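## Task

Plate W06 is partly out of slot 2 in plate hotel H1. Slide it in until it rests against the hotel's back stop, so that it stays there on its own without the robot holding it. Then release it and move the arm away.

## Robot and tools

Robot: one arm with six joints and a two-finger gripper. Hotel H1 holds 4 slots, numbered upward from slot 1 at the bottom, so slot 2 is second from the base. A loose object may occasionally get a short external push, and a held part a tug.

Scene frame (used in results): origin on the table surface beneath the arm's base, +z up, +y to the left when facing along +x. The base itself may sit slightly tilted against the table.

Joint order. Every row you send and every per-joint list in a result uses this order: shoulder, elbow, wrist roll, wrist pitch, waist, wrist yaw. A row adds the gripper opening as the 7th number. Ignore any other ordering you see.

Scaling. Joint numbers are in [-1, 1] and are multiplied per joint to get radians: shoulder 1.32, elbow 1.276, wrist roll 2.022, wrist pitch 1.83, waist 1.264, wrist yaw 1.686. Stated ranges in radians: shoulder 0.000 to 3.142, elbow 0.000 to 3.019, wrist roll -2.094 to 2.094, wrist pitch -1.693 to 1.571, waist -2.880 to 2.880, wrist yaw -1.571 to 1.571. True ends may differ by up to 0.019 rad either way. Asking a joint more than 0.019 rad past its end (from where it started) gets the action refused; if the first action of a call is refused or any action is malformed, the whole call does nothing. Commands beyond the real end are clipped there, and the result may then say "joint sent to its limit" (its absence proves nothing).

Gripper opening: absolute, not an offset; +1 fully open (0.094 m pad gap), -1 closed.

execute_actions(actions): a list of actions. Each action is a list of 1 to 15 rows; each row lasts one control step of 1/30 s, and if fewer than 15 rows are given the last one repeats to fill 15 steps. Each row is 7 numbers: six joint offsets in the order above, then opening. The offsets are measured from the joint angles at the start of that action (not from the previous row); for the first action in a call, that is the last reported Joint positions. An empty list just returns the current state and images.

move(target, speed, blocking): target is one row of the same 7-number layout, with offsets counted from the Joint positions in the latest result that shows them. All joints travel on paths that finish together, so the hand follows a curve; duration is clamped between 0.5 and 10 s (slowed if faster, cut short if longer). speed is the top rad/s of the joint with the farthest to go, 0.01 to 2, default 0.5. The opening value is applied immediately. Moves do not avoid obstacles; a faster move hits harder, and aiming further beyond a contact presses harder. With blocking=false you get a result after 0.5 s while the arm keeps going; check with wait(0), and send no other moves or actions until a result shows the move ended (or call stop). The extra "move:" line reports the ending (done, off_target, moving, held, fault), limits=held or limits=none, and the joint farthest from its target. After limits=held the arm can suddenly speed up.

wait(seconds): 0 to 10; lets time pass holding the last command, returning early if a running move finishes. stop(): brakes a running move (needs stopping distance); fingers continue. zoom_image(camera, region): region [x0, y0, x1, y1] in pixels, top-left origin, at most 504 by 504. Cameras and sizes: cam_head_left, cam_head_right, cam_high, cam_low (672x504 each), cam_wrist (616x616). finished_scene(scene): pass the current scene's integer number; irreversible; the goal must already hold and remain held.

Motion limits. Per step, each joint's target is kept within a lead of its measured angle: shoulder 0.32, elbow 0.276, wrist roll 0.522, wrist pitch 0.33, waist 0.264, wrist yaw 0.186 rad. Targets that would put the gripper over 70 mm from its measured spot are scaled back. Large changes therefore take several actions, and an unfinished one may need re-commanding. Moves of only a few mm might not shift the hand at all. Sending zero offsets lets the arm sag a little each action; to hold, first command offsets back to the desired angles, then zeros, adding more if a joint still falls short.

Results contain Joint positions (rad, then pad gap in m), Joint velocities, Joint targets (what joints are heading to now), grip_measured (opening on the command scale, possibly off by about 1 mm of opening), joint torques (offset, scaled, noisy, nonzero even in free air), and for executed actions, step-by-step joint readings with HELD on steps that were held back. "joint command not followed" means the clearance check altered targets (mounts and posts count as the arm). MOTOR HOT warns from 85 °C; at 100 °C an OVER-TEMPERATURE FAULT drops the arm. FAULT lines mark stops.

Gripping: to hold something, command an opening below grip_measured, about 0.03 below for a firm grip. Pad force is about 50 to 62 N, lower for parts under about 2 mm thick, with a brief spike at first contact.

Avoid: knocking or placing anything off the table, dropping parts, slams, hard impacts and excessive pushing. Push the plate gently and slowly to the back stop, then retreat so it stays in place unsupported.

Each tool is called as name(argument=value, ...) on one line, values as JSON.

## Session

I'll start by looking at the current state of the scene.

execute_actions(actions=[])

Scene clock: 0.00 s.
grip_measured=+1.000
Joint names: [shoulder, elbow, wrist roll, wrist pitch, waist, wrist yaw]
Joint positions: [ 0.821  0.633 -1.153 -0.288  0.165 -0.396  0.094]
Joint velocities: [-0.005  0.007 -0.066  0.002 -0.005  0.022  0.   ]
Joint torques (N m, as the arm reports them, + toward a larger angle): no reading
Motor temperatures (°C, as the motors report them): [25 24 23 21 23 21]
Joint targets: [0.822 0.658 -1.153 -0.284 0.165 -0.396]

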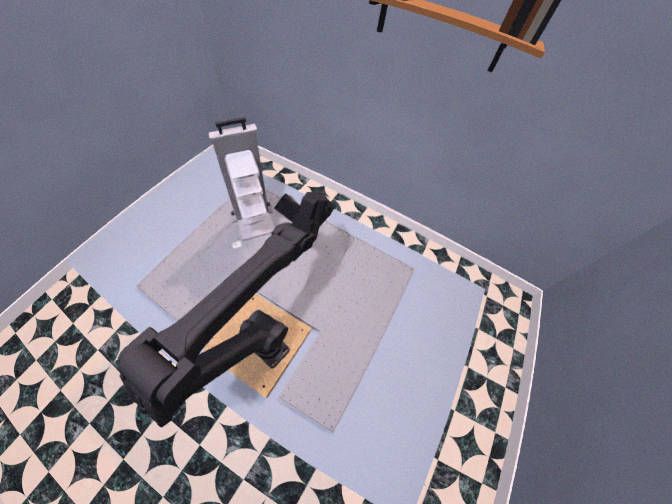

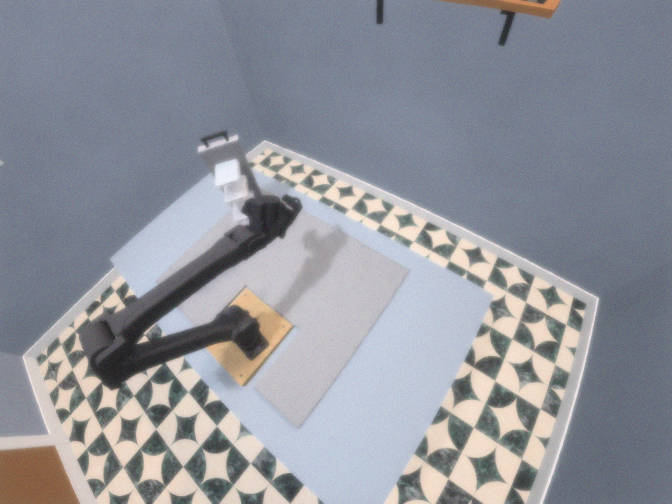

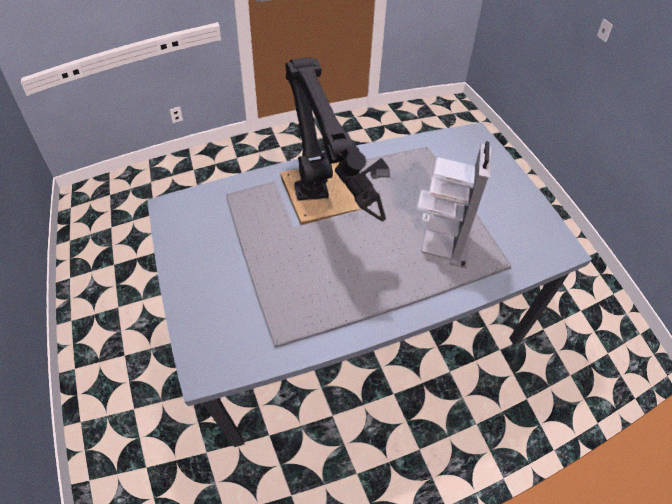

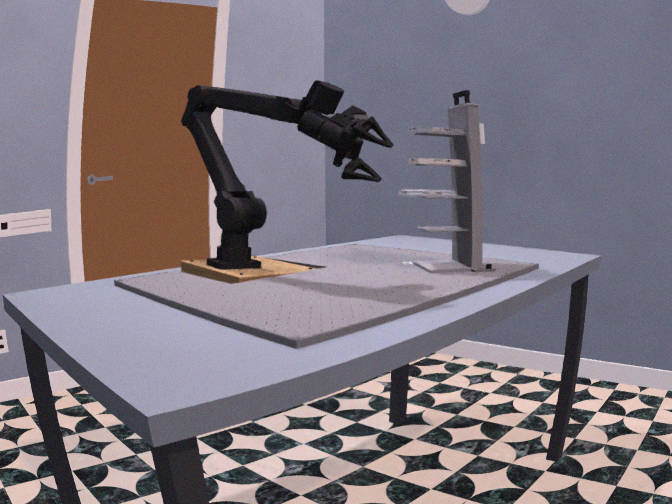

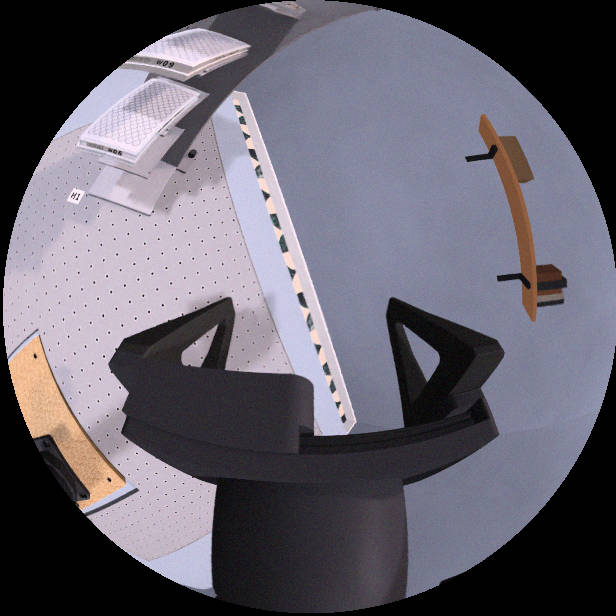

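zoom_image(camera="cam_low", region=[340, 70, 560, 290])

zoom_image(camera="cam_high", region=[360, 110, 560, 300])

zoom_image(camera="cam_wrist", region=[40, 0, 340, 240])

zoom_image(camera="cam_head_left", region=[170, 100, 360, 280])

Region (340, 70, 560, 290) of cam_low's 672x504 image, scaled by 2.291, with more detail than that image has.

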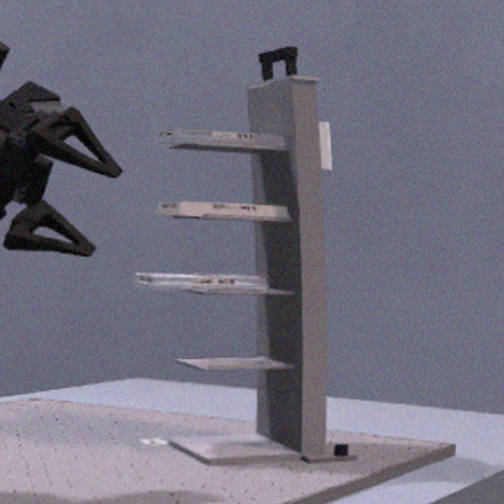

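Region (360, 110, 560, 300) of cam_high's 672x504 image, scaled by 2.520, with more detail than that image has; it fills the top 479 rows of this view, and the rest is white.

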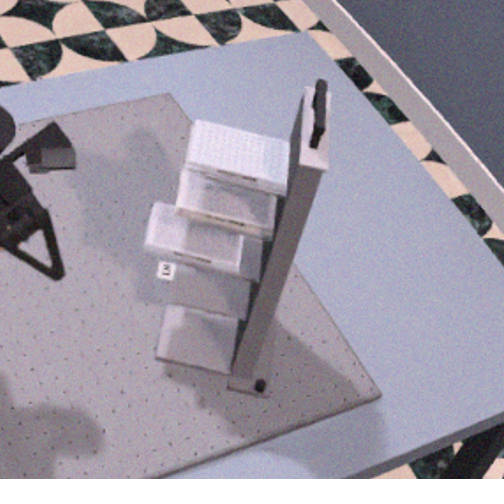

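Region (40, 0, 340, 240) of cam_wrist's 616x616 image, scaled by 1.680, with more detail than that image has; it fills the top 403 rows of this view, and the rest is white.

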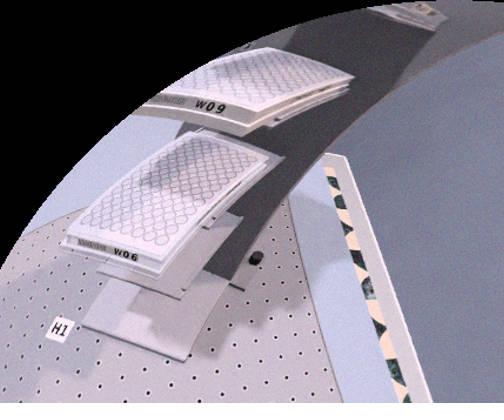

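Region (170, 100, 360, 280) of cam_head_left's 672x504 image, scaled by 2.653, with more detail than that image has; it fills the top 477 rows of this view, and the rest is white.

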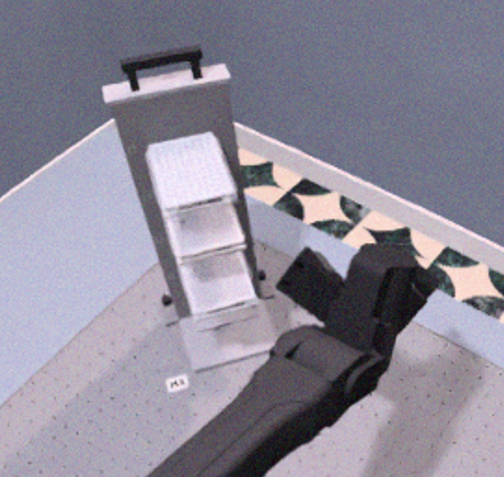

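zoom_image(camera="cam_low", region=[160, 60, 420, 300])

zoom_image(camera="cam_high", region=[210, 40, 530, 360])

Region (160, 60, 420, 300) of cam_low's 672x504 image, scaled by 1.938, with more detail than that image has; it fills the top 465 rows of this view, and the rest is white.

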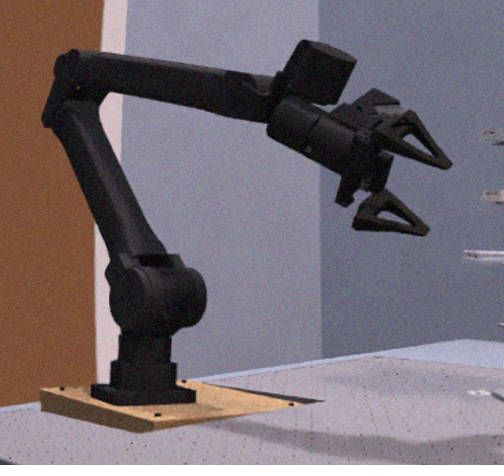

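Region (210, 40, 530, 360) of cam_high's 672x504 image, scaled by 1.575, with more detail than that image has.

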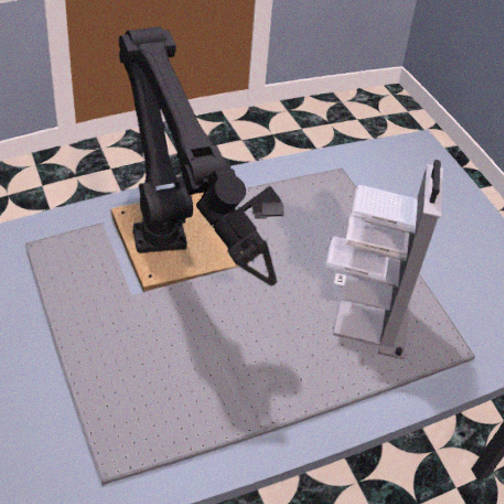

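zoom_image(camera="cam_high", region=[380, 200, 520, 320])

zoom_image(camera="cam_high", region=[220, 150, 380, 290])

Region (380, 200, 520, 320) of cam_high's 672x504 image, scaled by 3.600, with more detail than that image has; it fills the top 432 rows of this view, and the rest is white.

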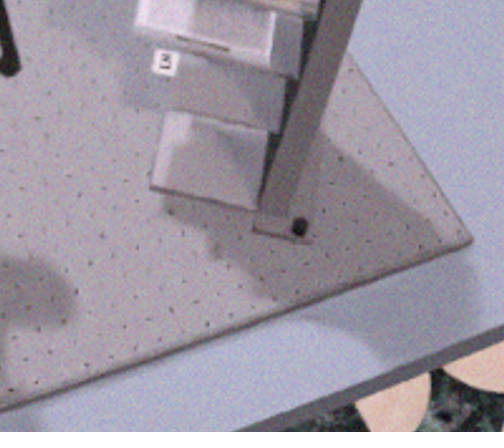

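Region (220, 150, 380, 290) of cam_high's 672x504 image, scaled by 3.150, with more detail than that image has; it fills the top 441 rows of this view, and the rest is white.

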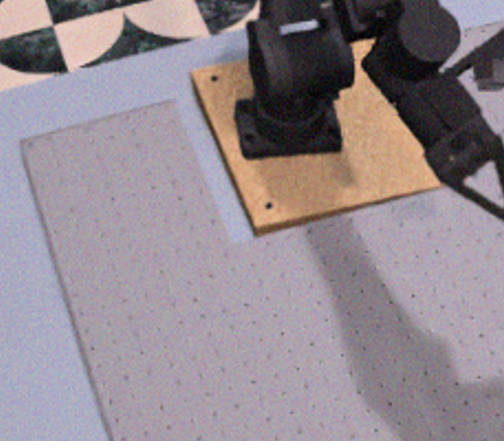

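zoom_image(camera="cam_low", region=[280, 210, 560, 360])

zoom_image(camera="cam_low", region=[90, 230, 340, 360])

Region (280, 210, 560, 360) of cam_low's 672x504 image, scaled by 1.800, with more detail than that image has; it fills the top 270 rows of this view, and the rest is white.

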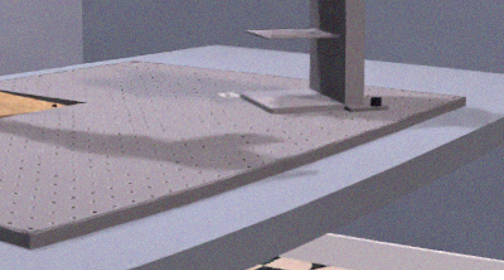

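Region (90, 230, 340, 360) of cam_low's 672x504 image, scaled by 2.016, with more detail than that image has; it fills the top 262 rows of this view, and the rest is white.

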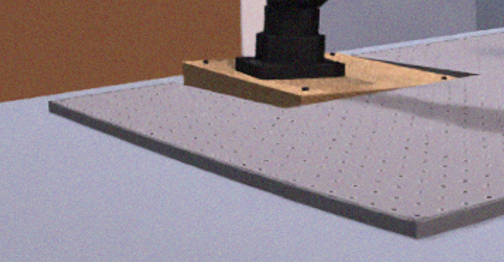

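zoom_image(camera="cam_low", region=[200, 280, 340, 360])

zoom_image(camera="cam_wrist", region=[0, 150, 260, 410])

Region (200, 280, 340, 360) of cam_low's 672x504 image, scaled by 3.600, with more detail than that image has; it fills the top 288 rows of this view, and the rest is white.

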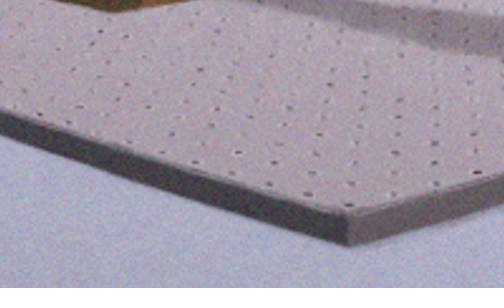

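Region (0, 150, 260, 410) of cam_wrist's 616x616 image, scaled by 1.938, with more detail than that image has.

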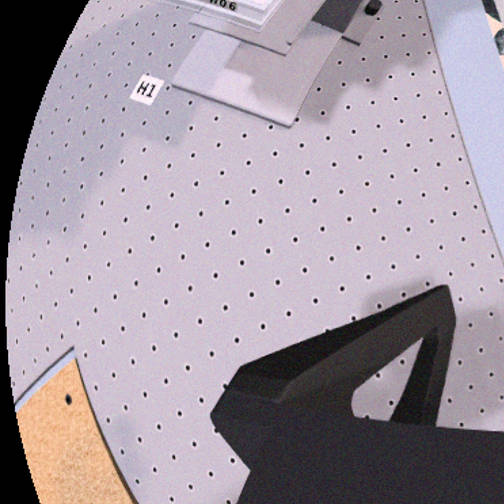

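move(target=[-0.3189, -0.3002, 0.5702, -0.0612, 0.6210, 0.2349, 0.0], speed=0.7)

Scene clock: 122.50 s.
grip_measured=+0.002
Joint names: [shoulder, elbow, wrist roll, wrist pitch, waist, wrist yaw]
Joint positions: [ 0.407  0.257 -0.009 -0.383  0.944 -0.002  0.047]
Joint velocities: [-0.005 -0.002  0.051  0.002  0.005 -0.022 -0.   ]
Joint torques (N m, as the arm reports them, + toward a larger angle): [ 0.3  11.39  0.18  1.39  2.54  0.3 ]
Motor temperatures (°C, as the motors report them): [25 33 23 22 23 21]
Joint targets: [0.401 0.250 0.000 -0.400 0.950 0.000]
move: done; limits=none; farthest joint: the wrist pitch, 0.017 radians from its target (0.112 radians at the start)

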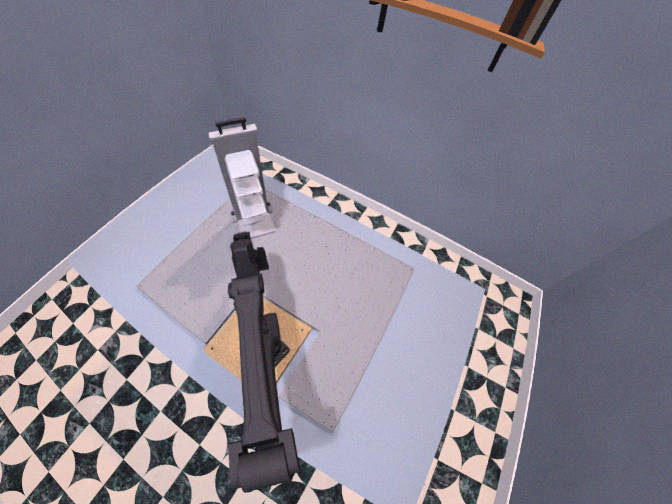

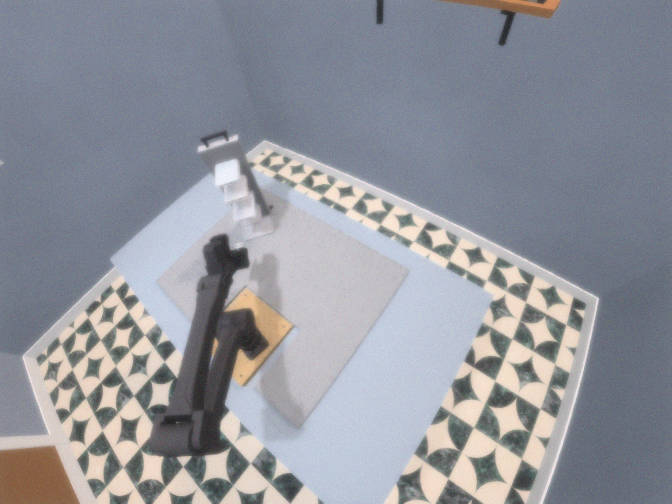

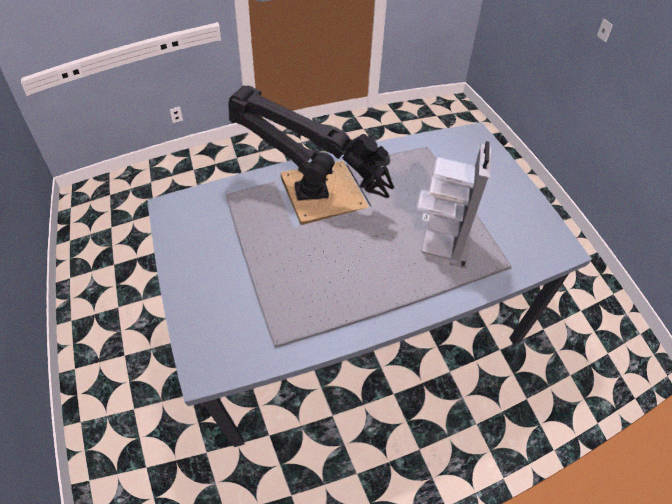

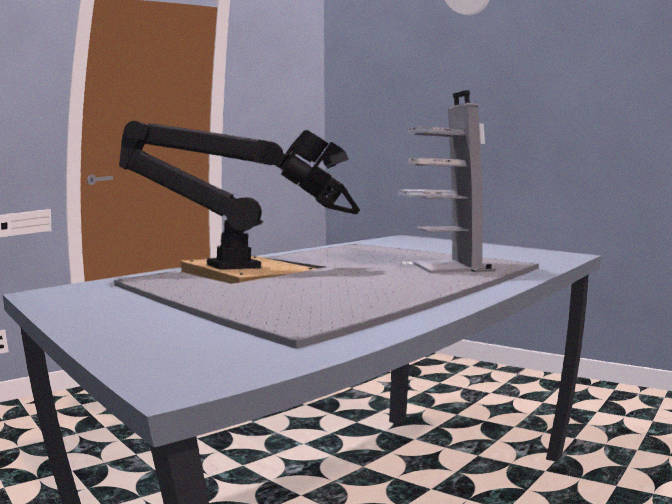

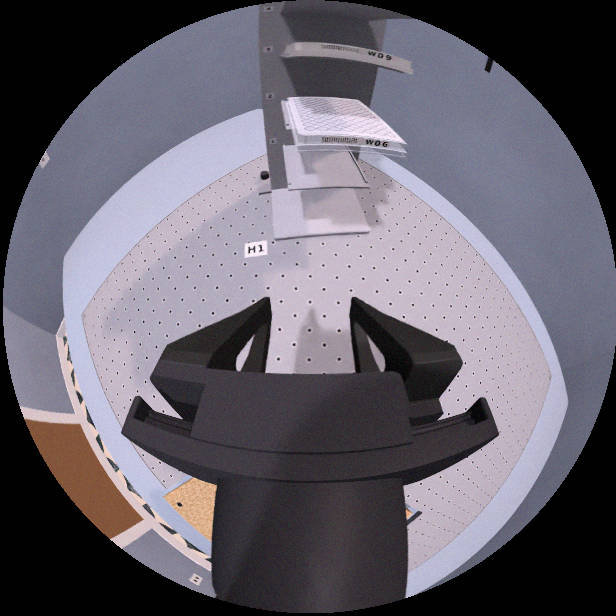

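zoom_image(camera="cam_low", region=[110, 100, 490, 300])

zoom_image(camera="cam_low", region=[250, 110, 430, 250])

zoom_image(camera="cam_wrist", region=[220, 20, 460, 260])

Region (110, 100, 490, 300) of cam_low's 672x504 image, scaled by 1.326, with more detail than that image has; it fills the top 265 rows of this view, and the rest is white.

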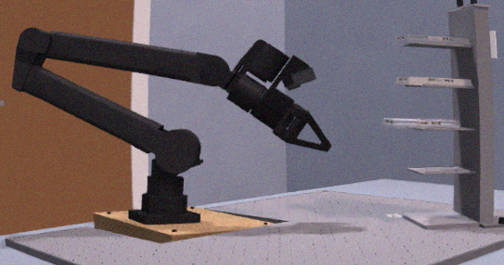

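Region (250, 110, 430, 250) of cam_low's 672x504 image, scaled by 2.800, with more detail than that image has.

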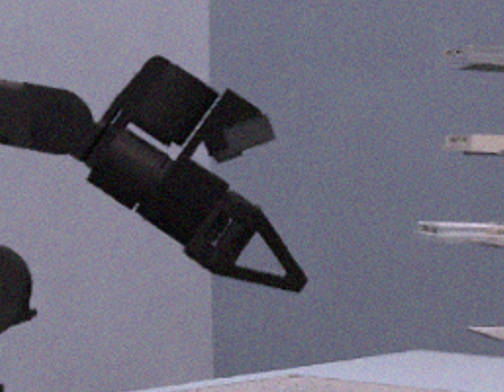

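Region (220, 20, 460, 260) of cam_wrist's 616x616 image, scaled by 2.100, with more detail than that image has.

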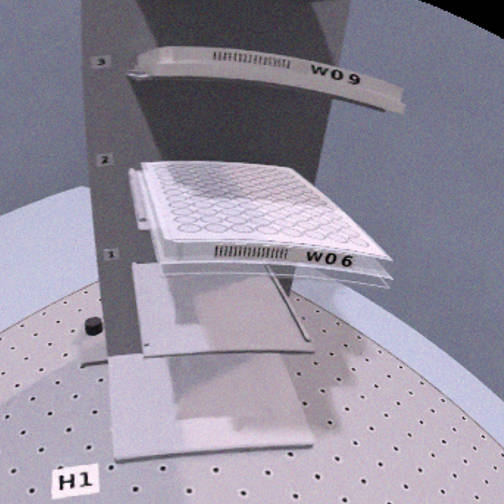

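move(target=[0.2629, 0.0643, 0.0045, 0.285, -0.0728, 0.001, -1.0], speed=0.4)

Scene clock: 215.87 s.
grip_measured=-0.988
Joint names: [shoulder, elbow, wrist roll, wrist pitch, waist, wrist yaw]
Joint positions: [ 0.748  0.286 -0.008  0.111  0.862 -0.002  0.001]
Joint velocities: [-0.015  0.002  0.007 -0.022  0.015  0.022  0.002]
Joint torques (N m, as the arm reports them, + toward a larger angle): [-1.8  16.39  0.2   3.1   1.34  0.27]
Motor temperatures (°C, as the motors report them): [25 33 23 22 23 21]
Joint targets: [0.754 0.340 0.000 0.139 0.852 -0.000]
move: off_target; limits=none; farthest joint: the elbow, 0.053 radians from its target (0.082 radians at the start)

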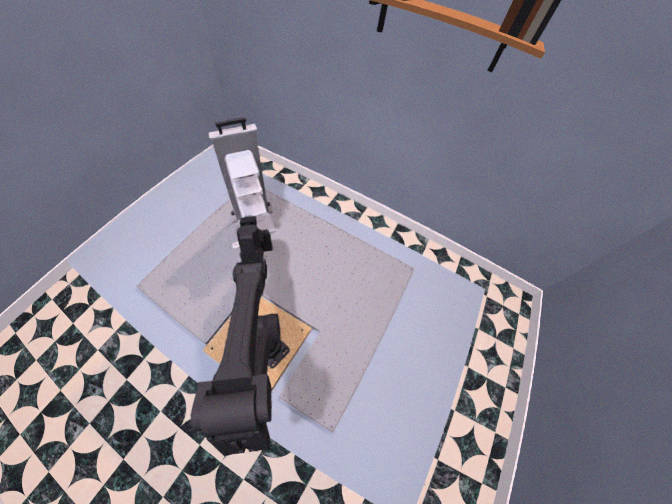

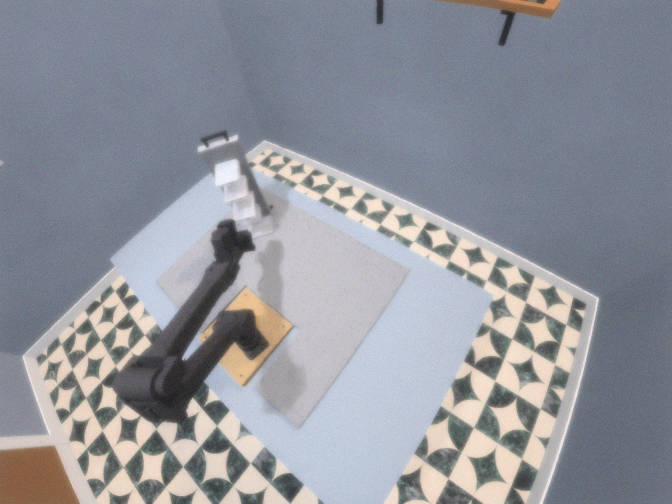

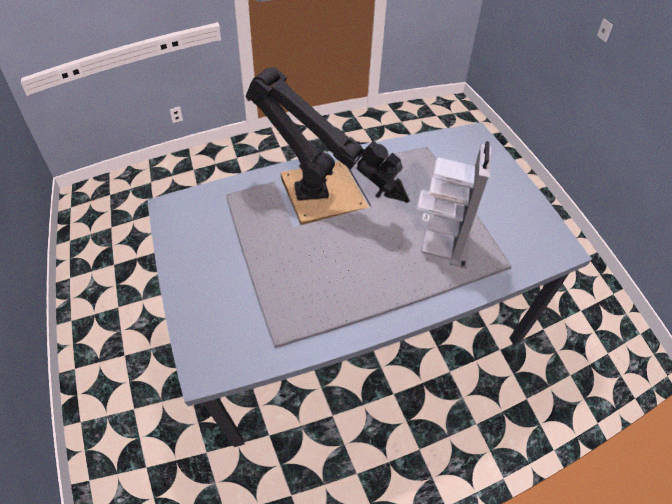

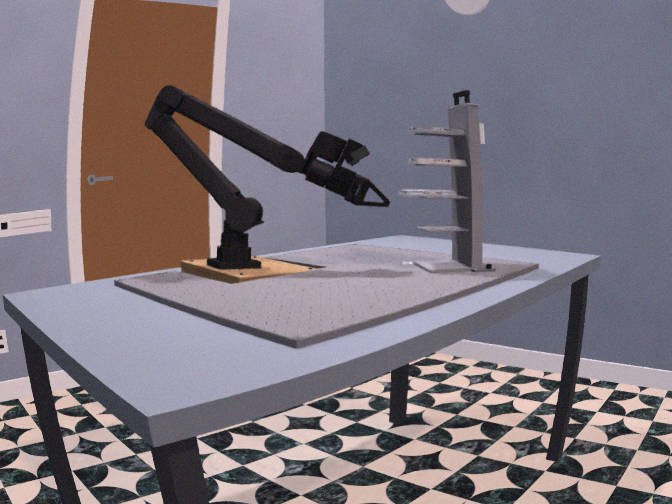

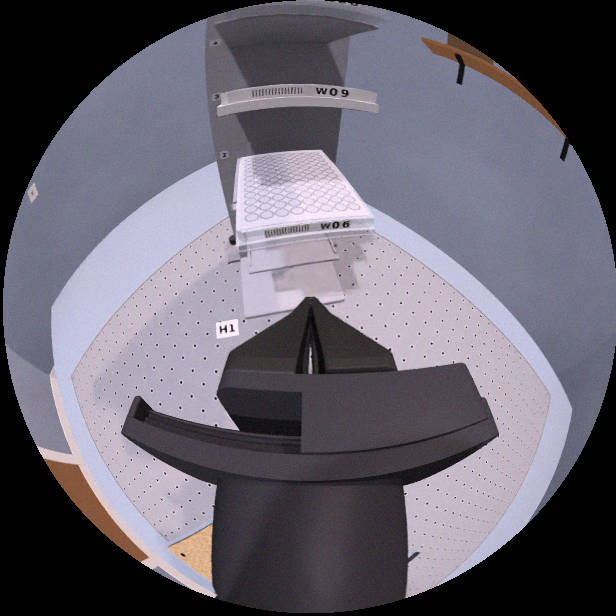

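zoom_image(camera="cam_low", region=[340, 150, 480, 240])

zoom_image(camera="cam_wrist", region=[200, 130, 420, 350])

Region (340, 150, 480, 240) of cam_low's 672x504 image, scaled by 3.600, with more detail than that image has; it fills the top 324 rows of this view, and the rest is white.

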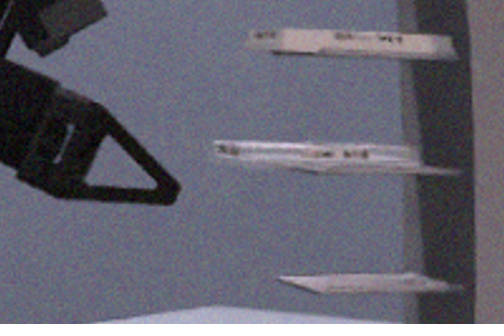

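Region (200, 130, 420, 350) of cam_wrist's 616x616 image, scaled by 2.291, with more detail than that image has.

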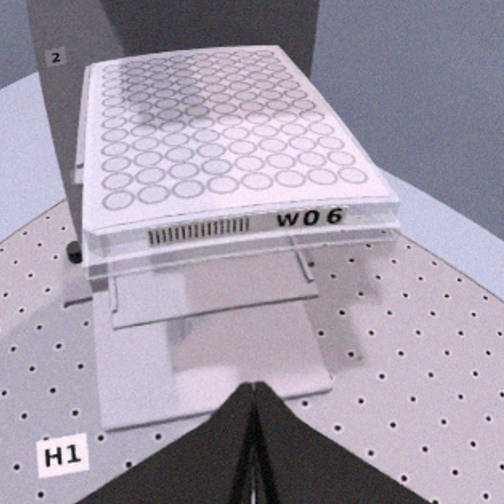

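move(target=[0.0455, 0.1701, 0.0, -0.1230, 0.0, 0.0, -1.0], speed=0.25)

Scene clock: 304.37 s.
grip_measured=-0.988
Joint names: [shoulder, elbow, wrist roll, wrist pitch, waist, wrist yaw]
Joint positions: [ 0.798  0.45  -0.008 -0.096  0.862 -0.002  0.001]
Joint velocities: [-0.005 -0.002 -0.037 -0.007 -0.015  0.037 -0.   ]
Joint torques (N m, as the arm reports them, + toward a larger angle): [-2.84 16.93  0.12  1.31  2.03  0.21]
Motor temperatures (°C, as the motors report them): [25 40 23 22 23 21]
Joint targets: [0.808 0.504 -0.008 -0.115 0.862 -0.002]
move: off_target; limits=none; farthest joint: the elbow, 0.053 radians from its target (0.217 radians at the start)

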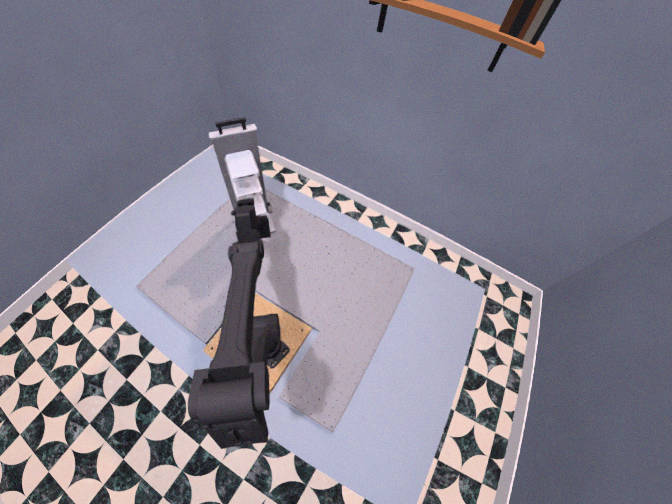

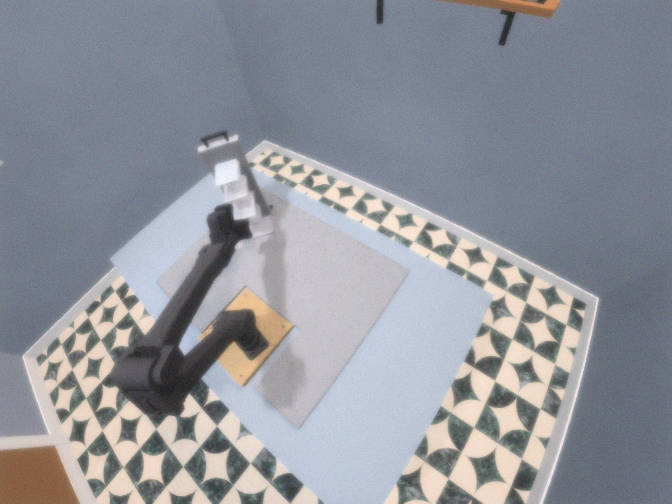

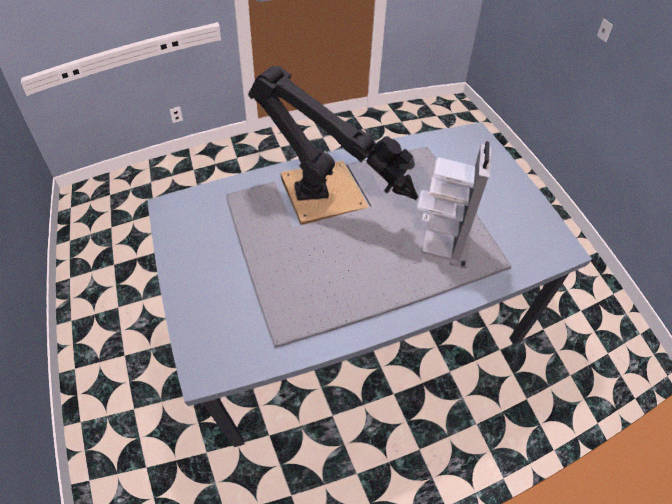

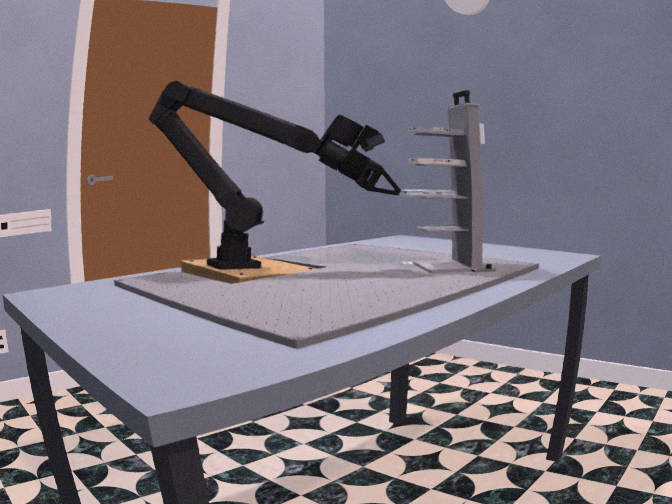

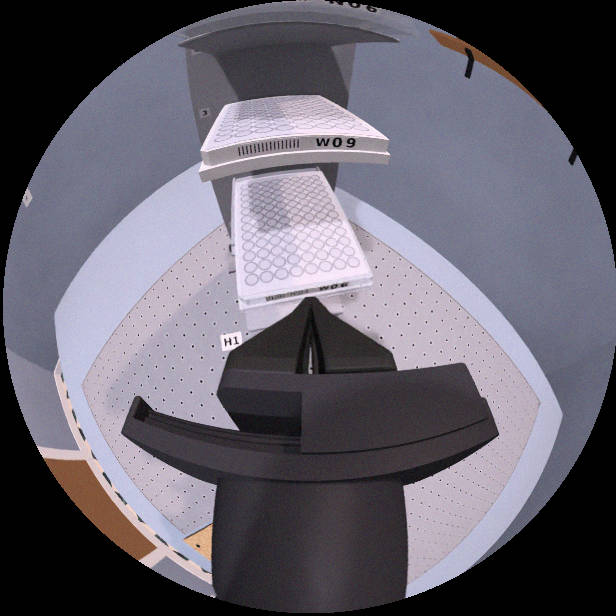

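zoom_image(camera="cam_low", region=[340, 150, 480, 240])

zoom_image(camera="cam_wrist", region=[220, 220, 400, 360])

zoom_image(camera="cam_low", region=[140, 70, 420, 270])

Region (340, 150, 480, 240) of cam_low's 672x504 image, scaled by 3.600, with more detail than that image has; it fills the top 324 rows of this view, and the rest is white.

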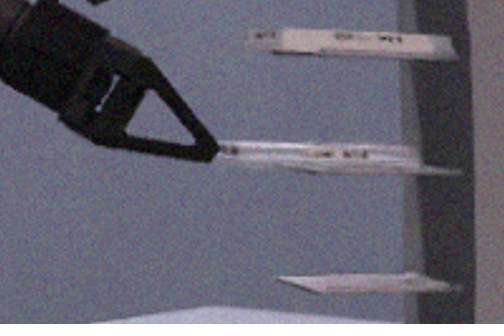

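Region (220, 220, 400, 360) of cam_wrist's 616x616 image, scaled by 2.800, with more detail than that image has.

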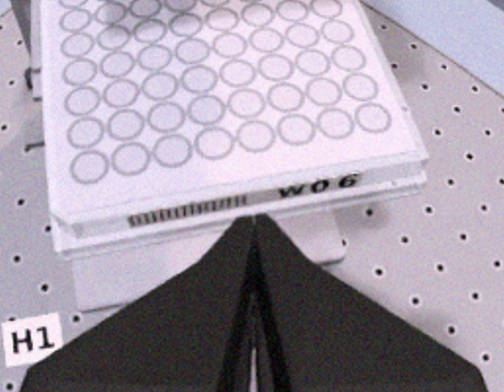

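Region (140, 70, 420, 270) of cam_low's 672x504 image, scaled by 1.800, with more detail than that image has; it fills the top 360 rows of this view, and the rest is white.

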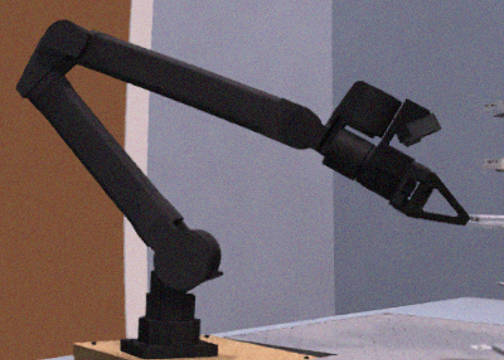

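execute_actions(actions=[[[0.0076,0.040,0,-0.003,0.002,0,-1],[0.0076,0.037,0,0.0065,0.004,0,-1],[0.0076,0.034,0,0.0153,0.006,0,-1],[0.0116,0.031,0,0.0198,0.0066,0,-1],[0.0155,0.0285,0,0.0242,0.0071,0,-1],[0.0195,0.0274,0,0.0287,0.0077,0,-1],[0.0235,0.0274,0,0.0332,0.0082,0,-1],[0.0275,0.0274,0,0.0376,0.0088,0,-1],[0.0314,0.0274,0,0.0421,0.0094,0,-1],[0.0354,0.0274,0,0.0465,0.0099,0,-1],[0.0394,0.0274,0,0.0510,0.0105,0,-1],[0.0434,0.0274,0,0.0555,0.0110,0,-1],[0.0473,0.0274,0,0.0599,0.0116,0,-1],[0.0513,0.0274,0,0.0644,0.0121,0,-1],[0.0553,0.0274,0,0.0689,0.0127,0,-1]]])

wait(seconds=0.5)

Scene clock: 379.67 s.
grip_measured=-0.988
Joint names: [shoulder, elbow, wrist roll, wrist pitch, waist, wrist yaw]
Joint positions: [ 0.851  0.45  -0.008 -0.015  0.866 -0.002  0.001]
Joint velocities: [ 0.151 -0.007 -0.022  0.208  0.024 -0.007  0.001]
Joint torques (N m, as the arm reports them, + toward a larger angle): [-3.39 14.81  0.12  3.13  2.57  0.21]
Motor temperatures (°C, as the motors report them): [25 43 23 22 23 21]
Joint targets: [0.871 0.485 -0.008 0.030 0.878 -0.002]
Step readings (joint positions):
0: [0.798 0.450 -0.008 -0.096 0.862 -0.002]
1: [0.798 0.450 -0.008 -0.096 0.862 -0.002]
2: [0.798 0.450 -0.008 -0.096 0.862 -0.002]
4: [0.798 0.450 -0.008 -0.095 0.862 -0.002]
8: [0.810 0.450 -0.008 -0.070 0.862 -0.002]
15: Joint positions above

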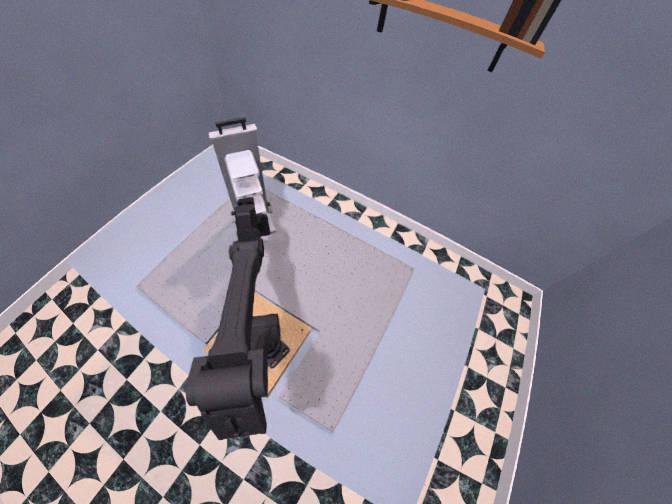

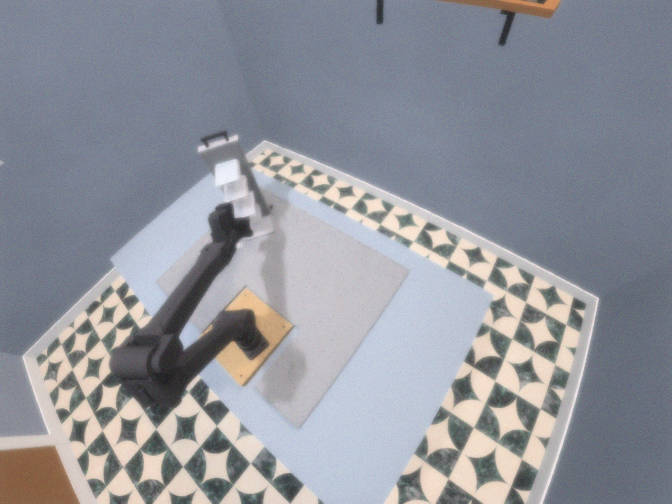

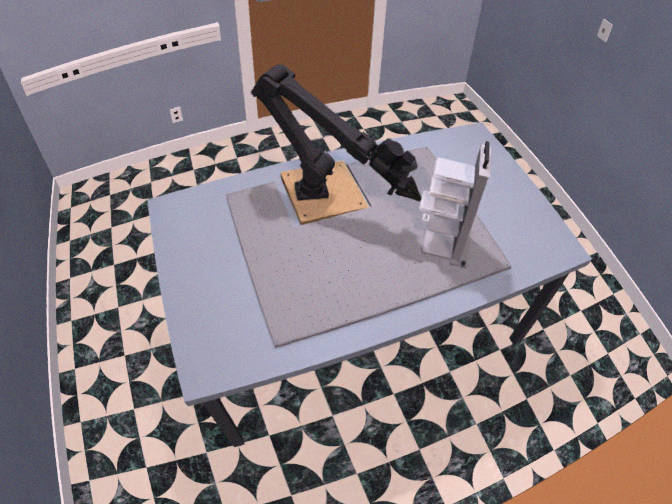

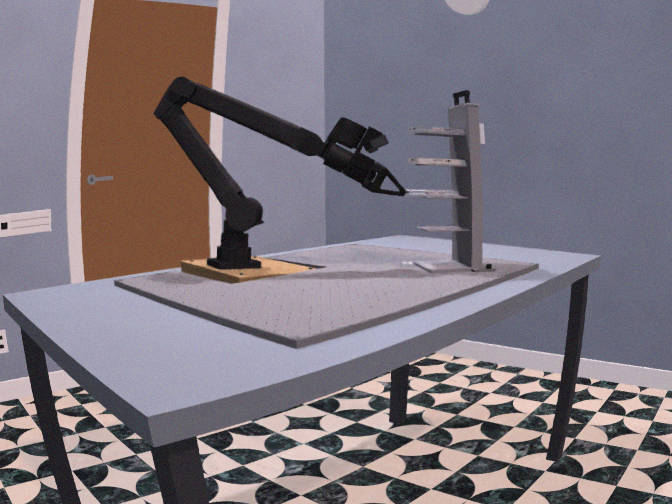

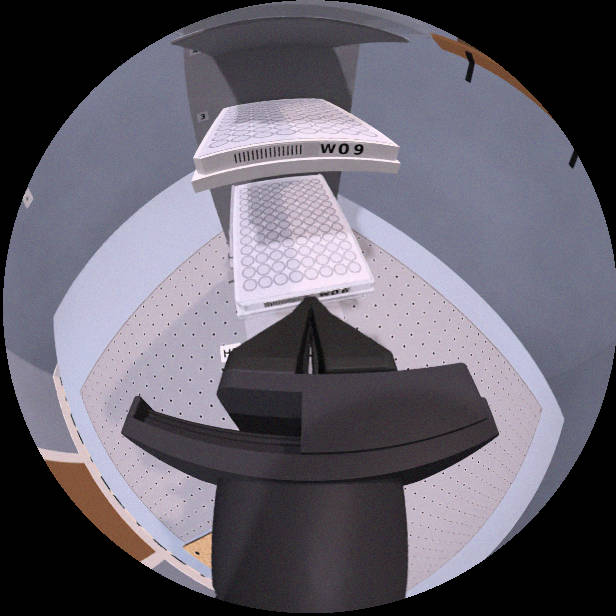

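Scene clock: 380.17 s.
grip_measured=-0.988
Joint names: [shoulder, elbow, wrist roll, wrist pitch, waist, wrist yaw]
Joint positions: [ 0.863  0.45  -0.008  0.002  0.868 -0.002  0.001]
Joint velocities: [-0.005 -0.007  0.022 -0.002 -0.005 -0.037 -0.001]
Joint torques (N m, as the arm reports them, + toward a larger angle): [-3.78 14.77  0.12  3.09  2.82  0.2 ]
Motor temperatures (°C, as the motors report them): [25 43 23 22 23 21]
Joint targets: [0.871 0.485 -0.008 0.030 0.878 -0.002]
wait: 0.50 s; at rest by 0.33 s

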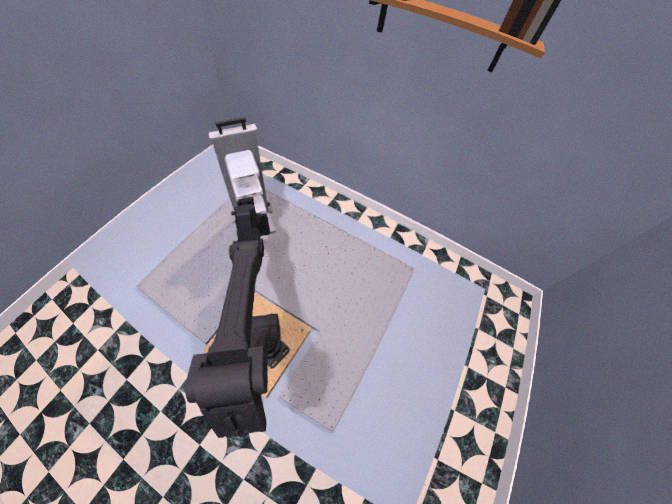

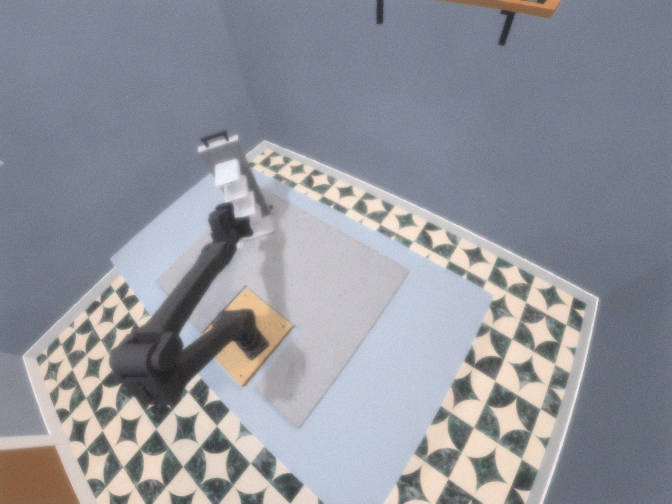

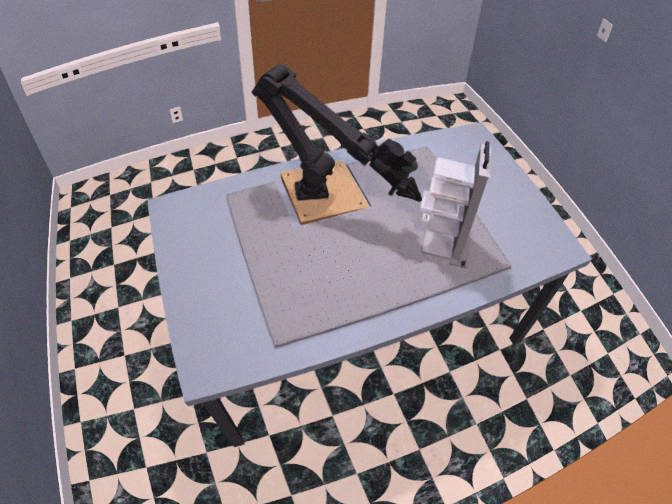

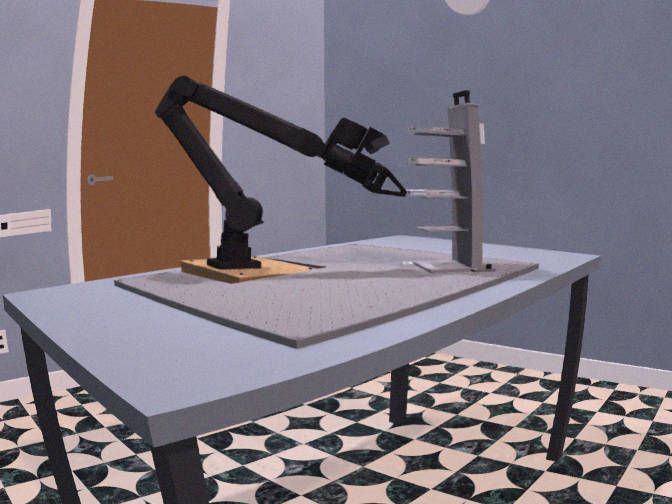

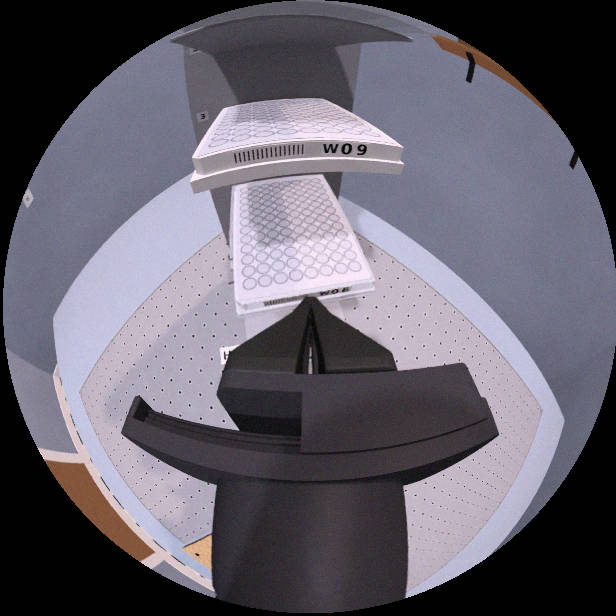

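zoom_image(camera="cam_low", region=[340, 150, 480, 240])

zoom_image(camera="cam_wrist", region=[210, 160, 410, 340])

Region (340, 150, 480, 240) of cam_low's 672x504 image, scaled by 3.600, with more detail than that image has; it fills the top 324 rows of this view, and the rest is white.

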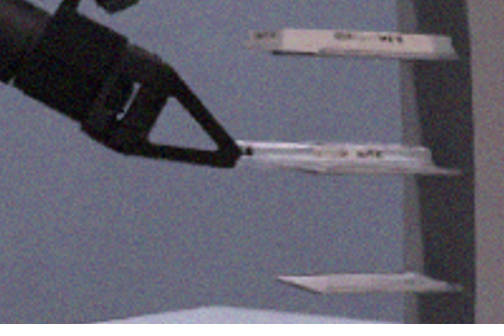

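Region (210, 160, 410, 340) of cam_wrist's 616x616 image, scaled by 2.520, with more detail than that image has; it fills the top 454 rows of this view, and the rest is white.

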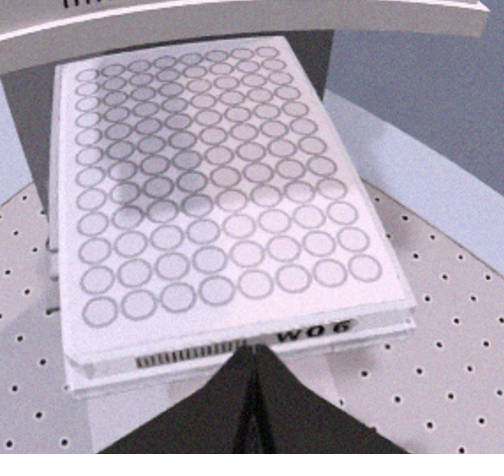

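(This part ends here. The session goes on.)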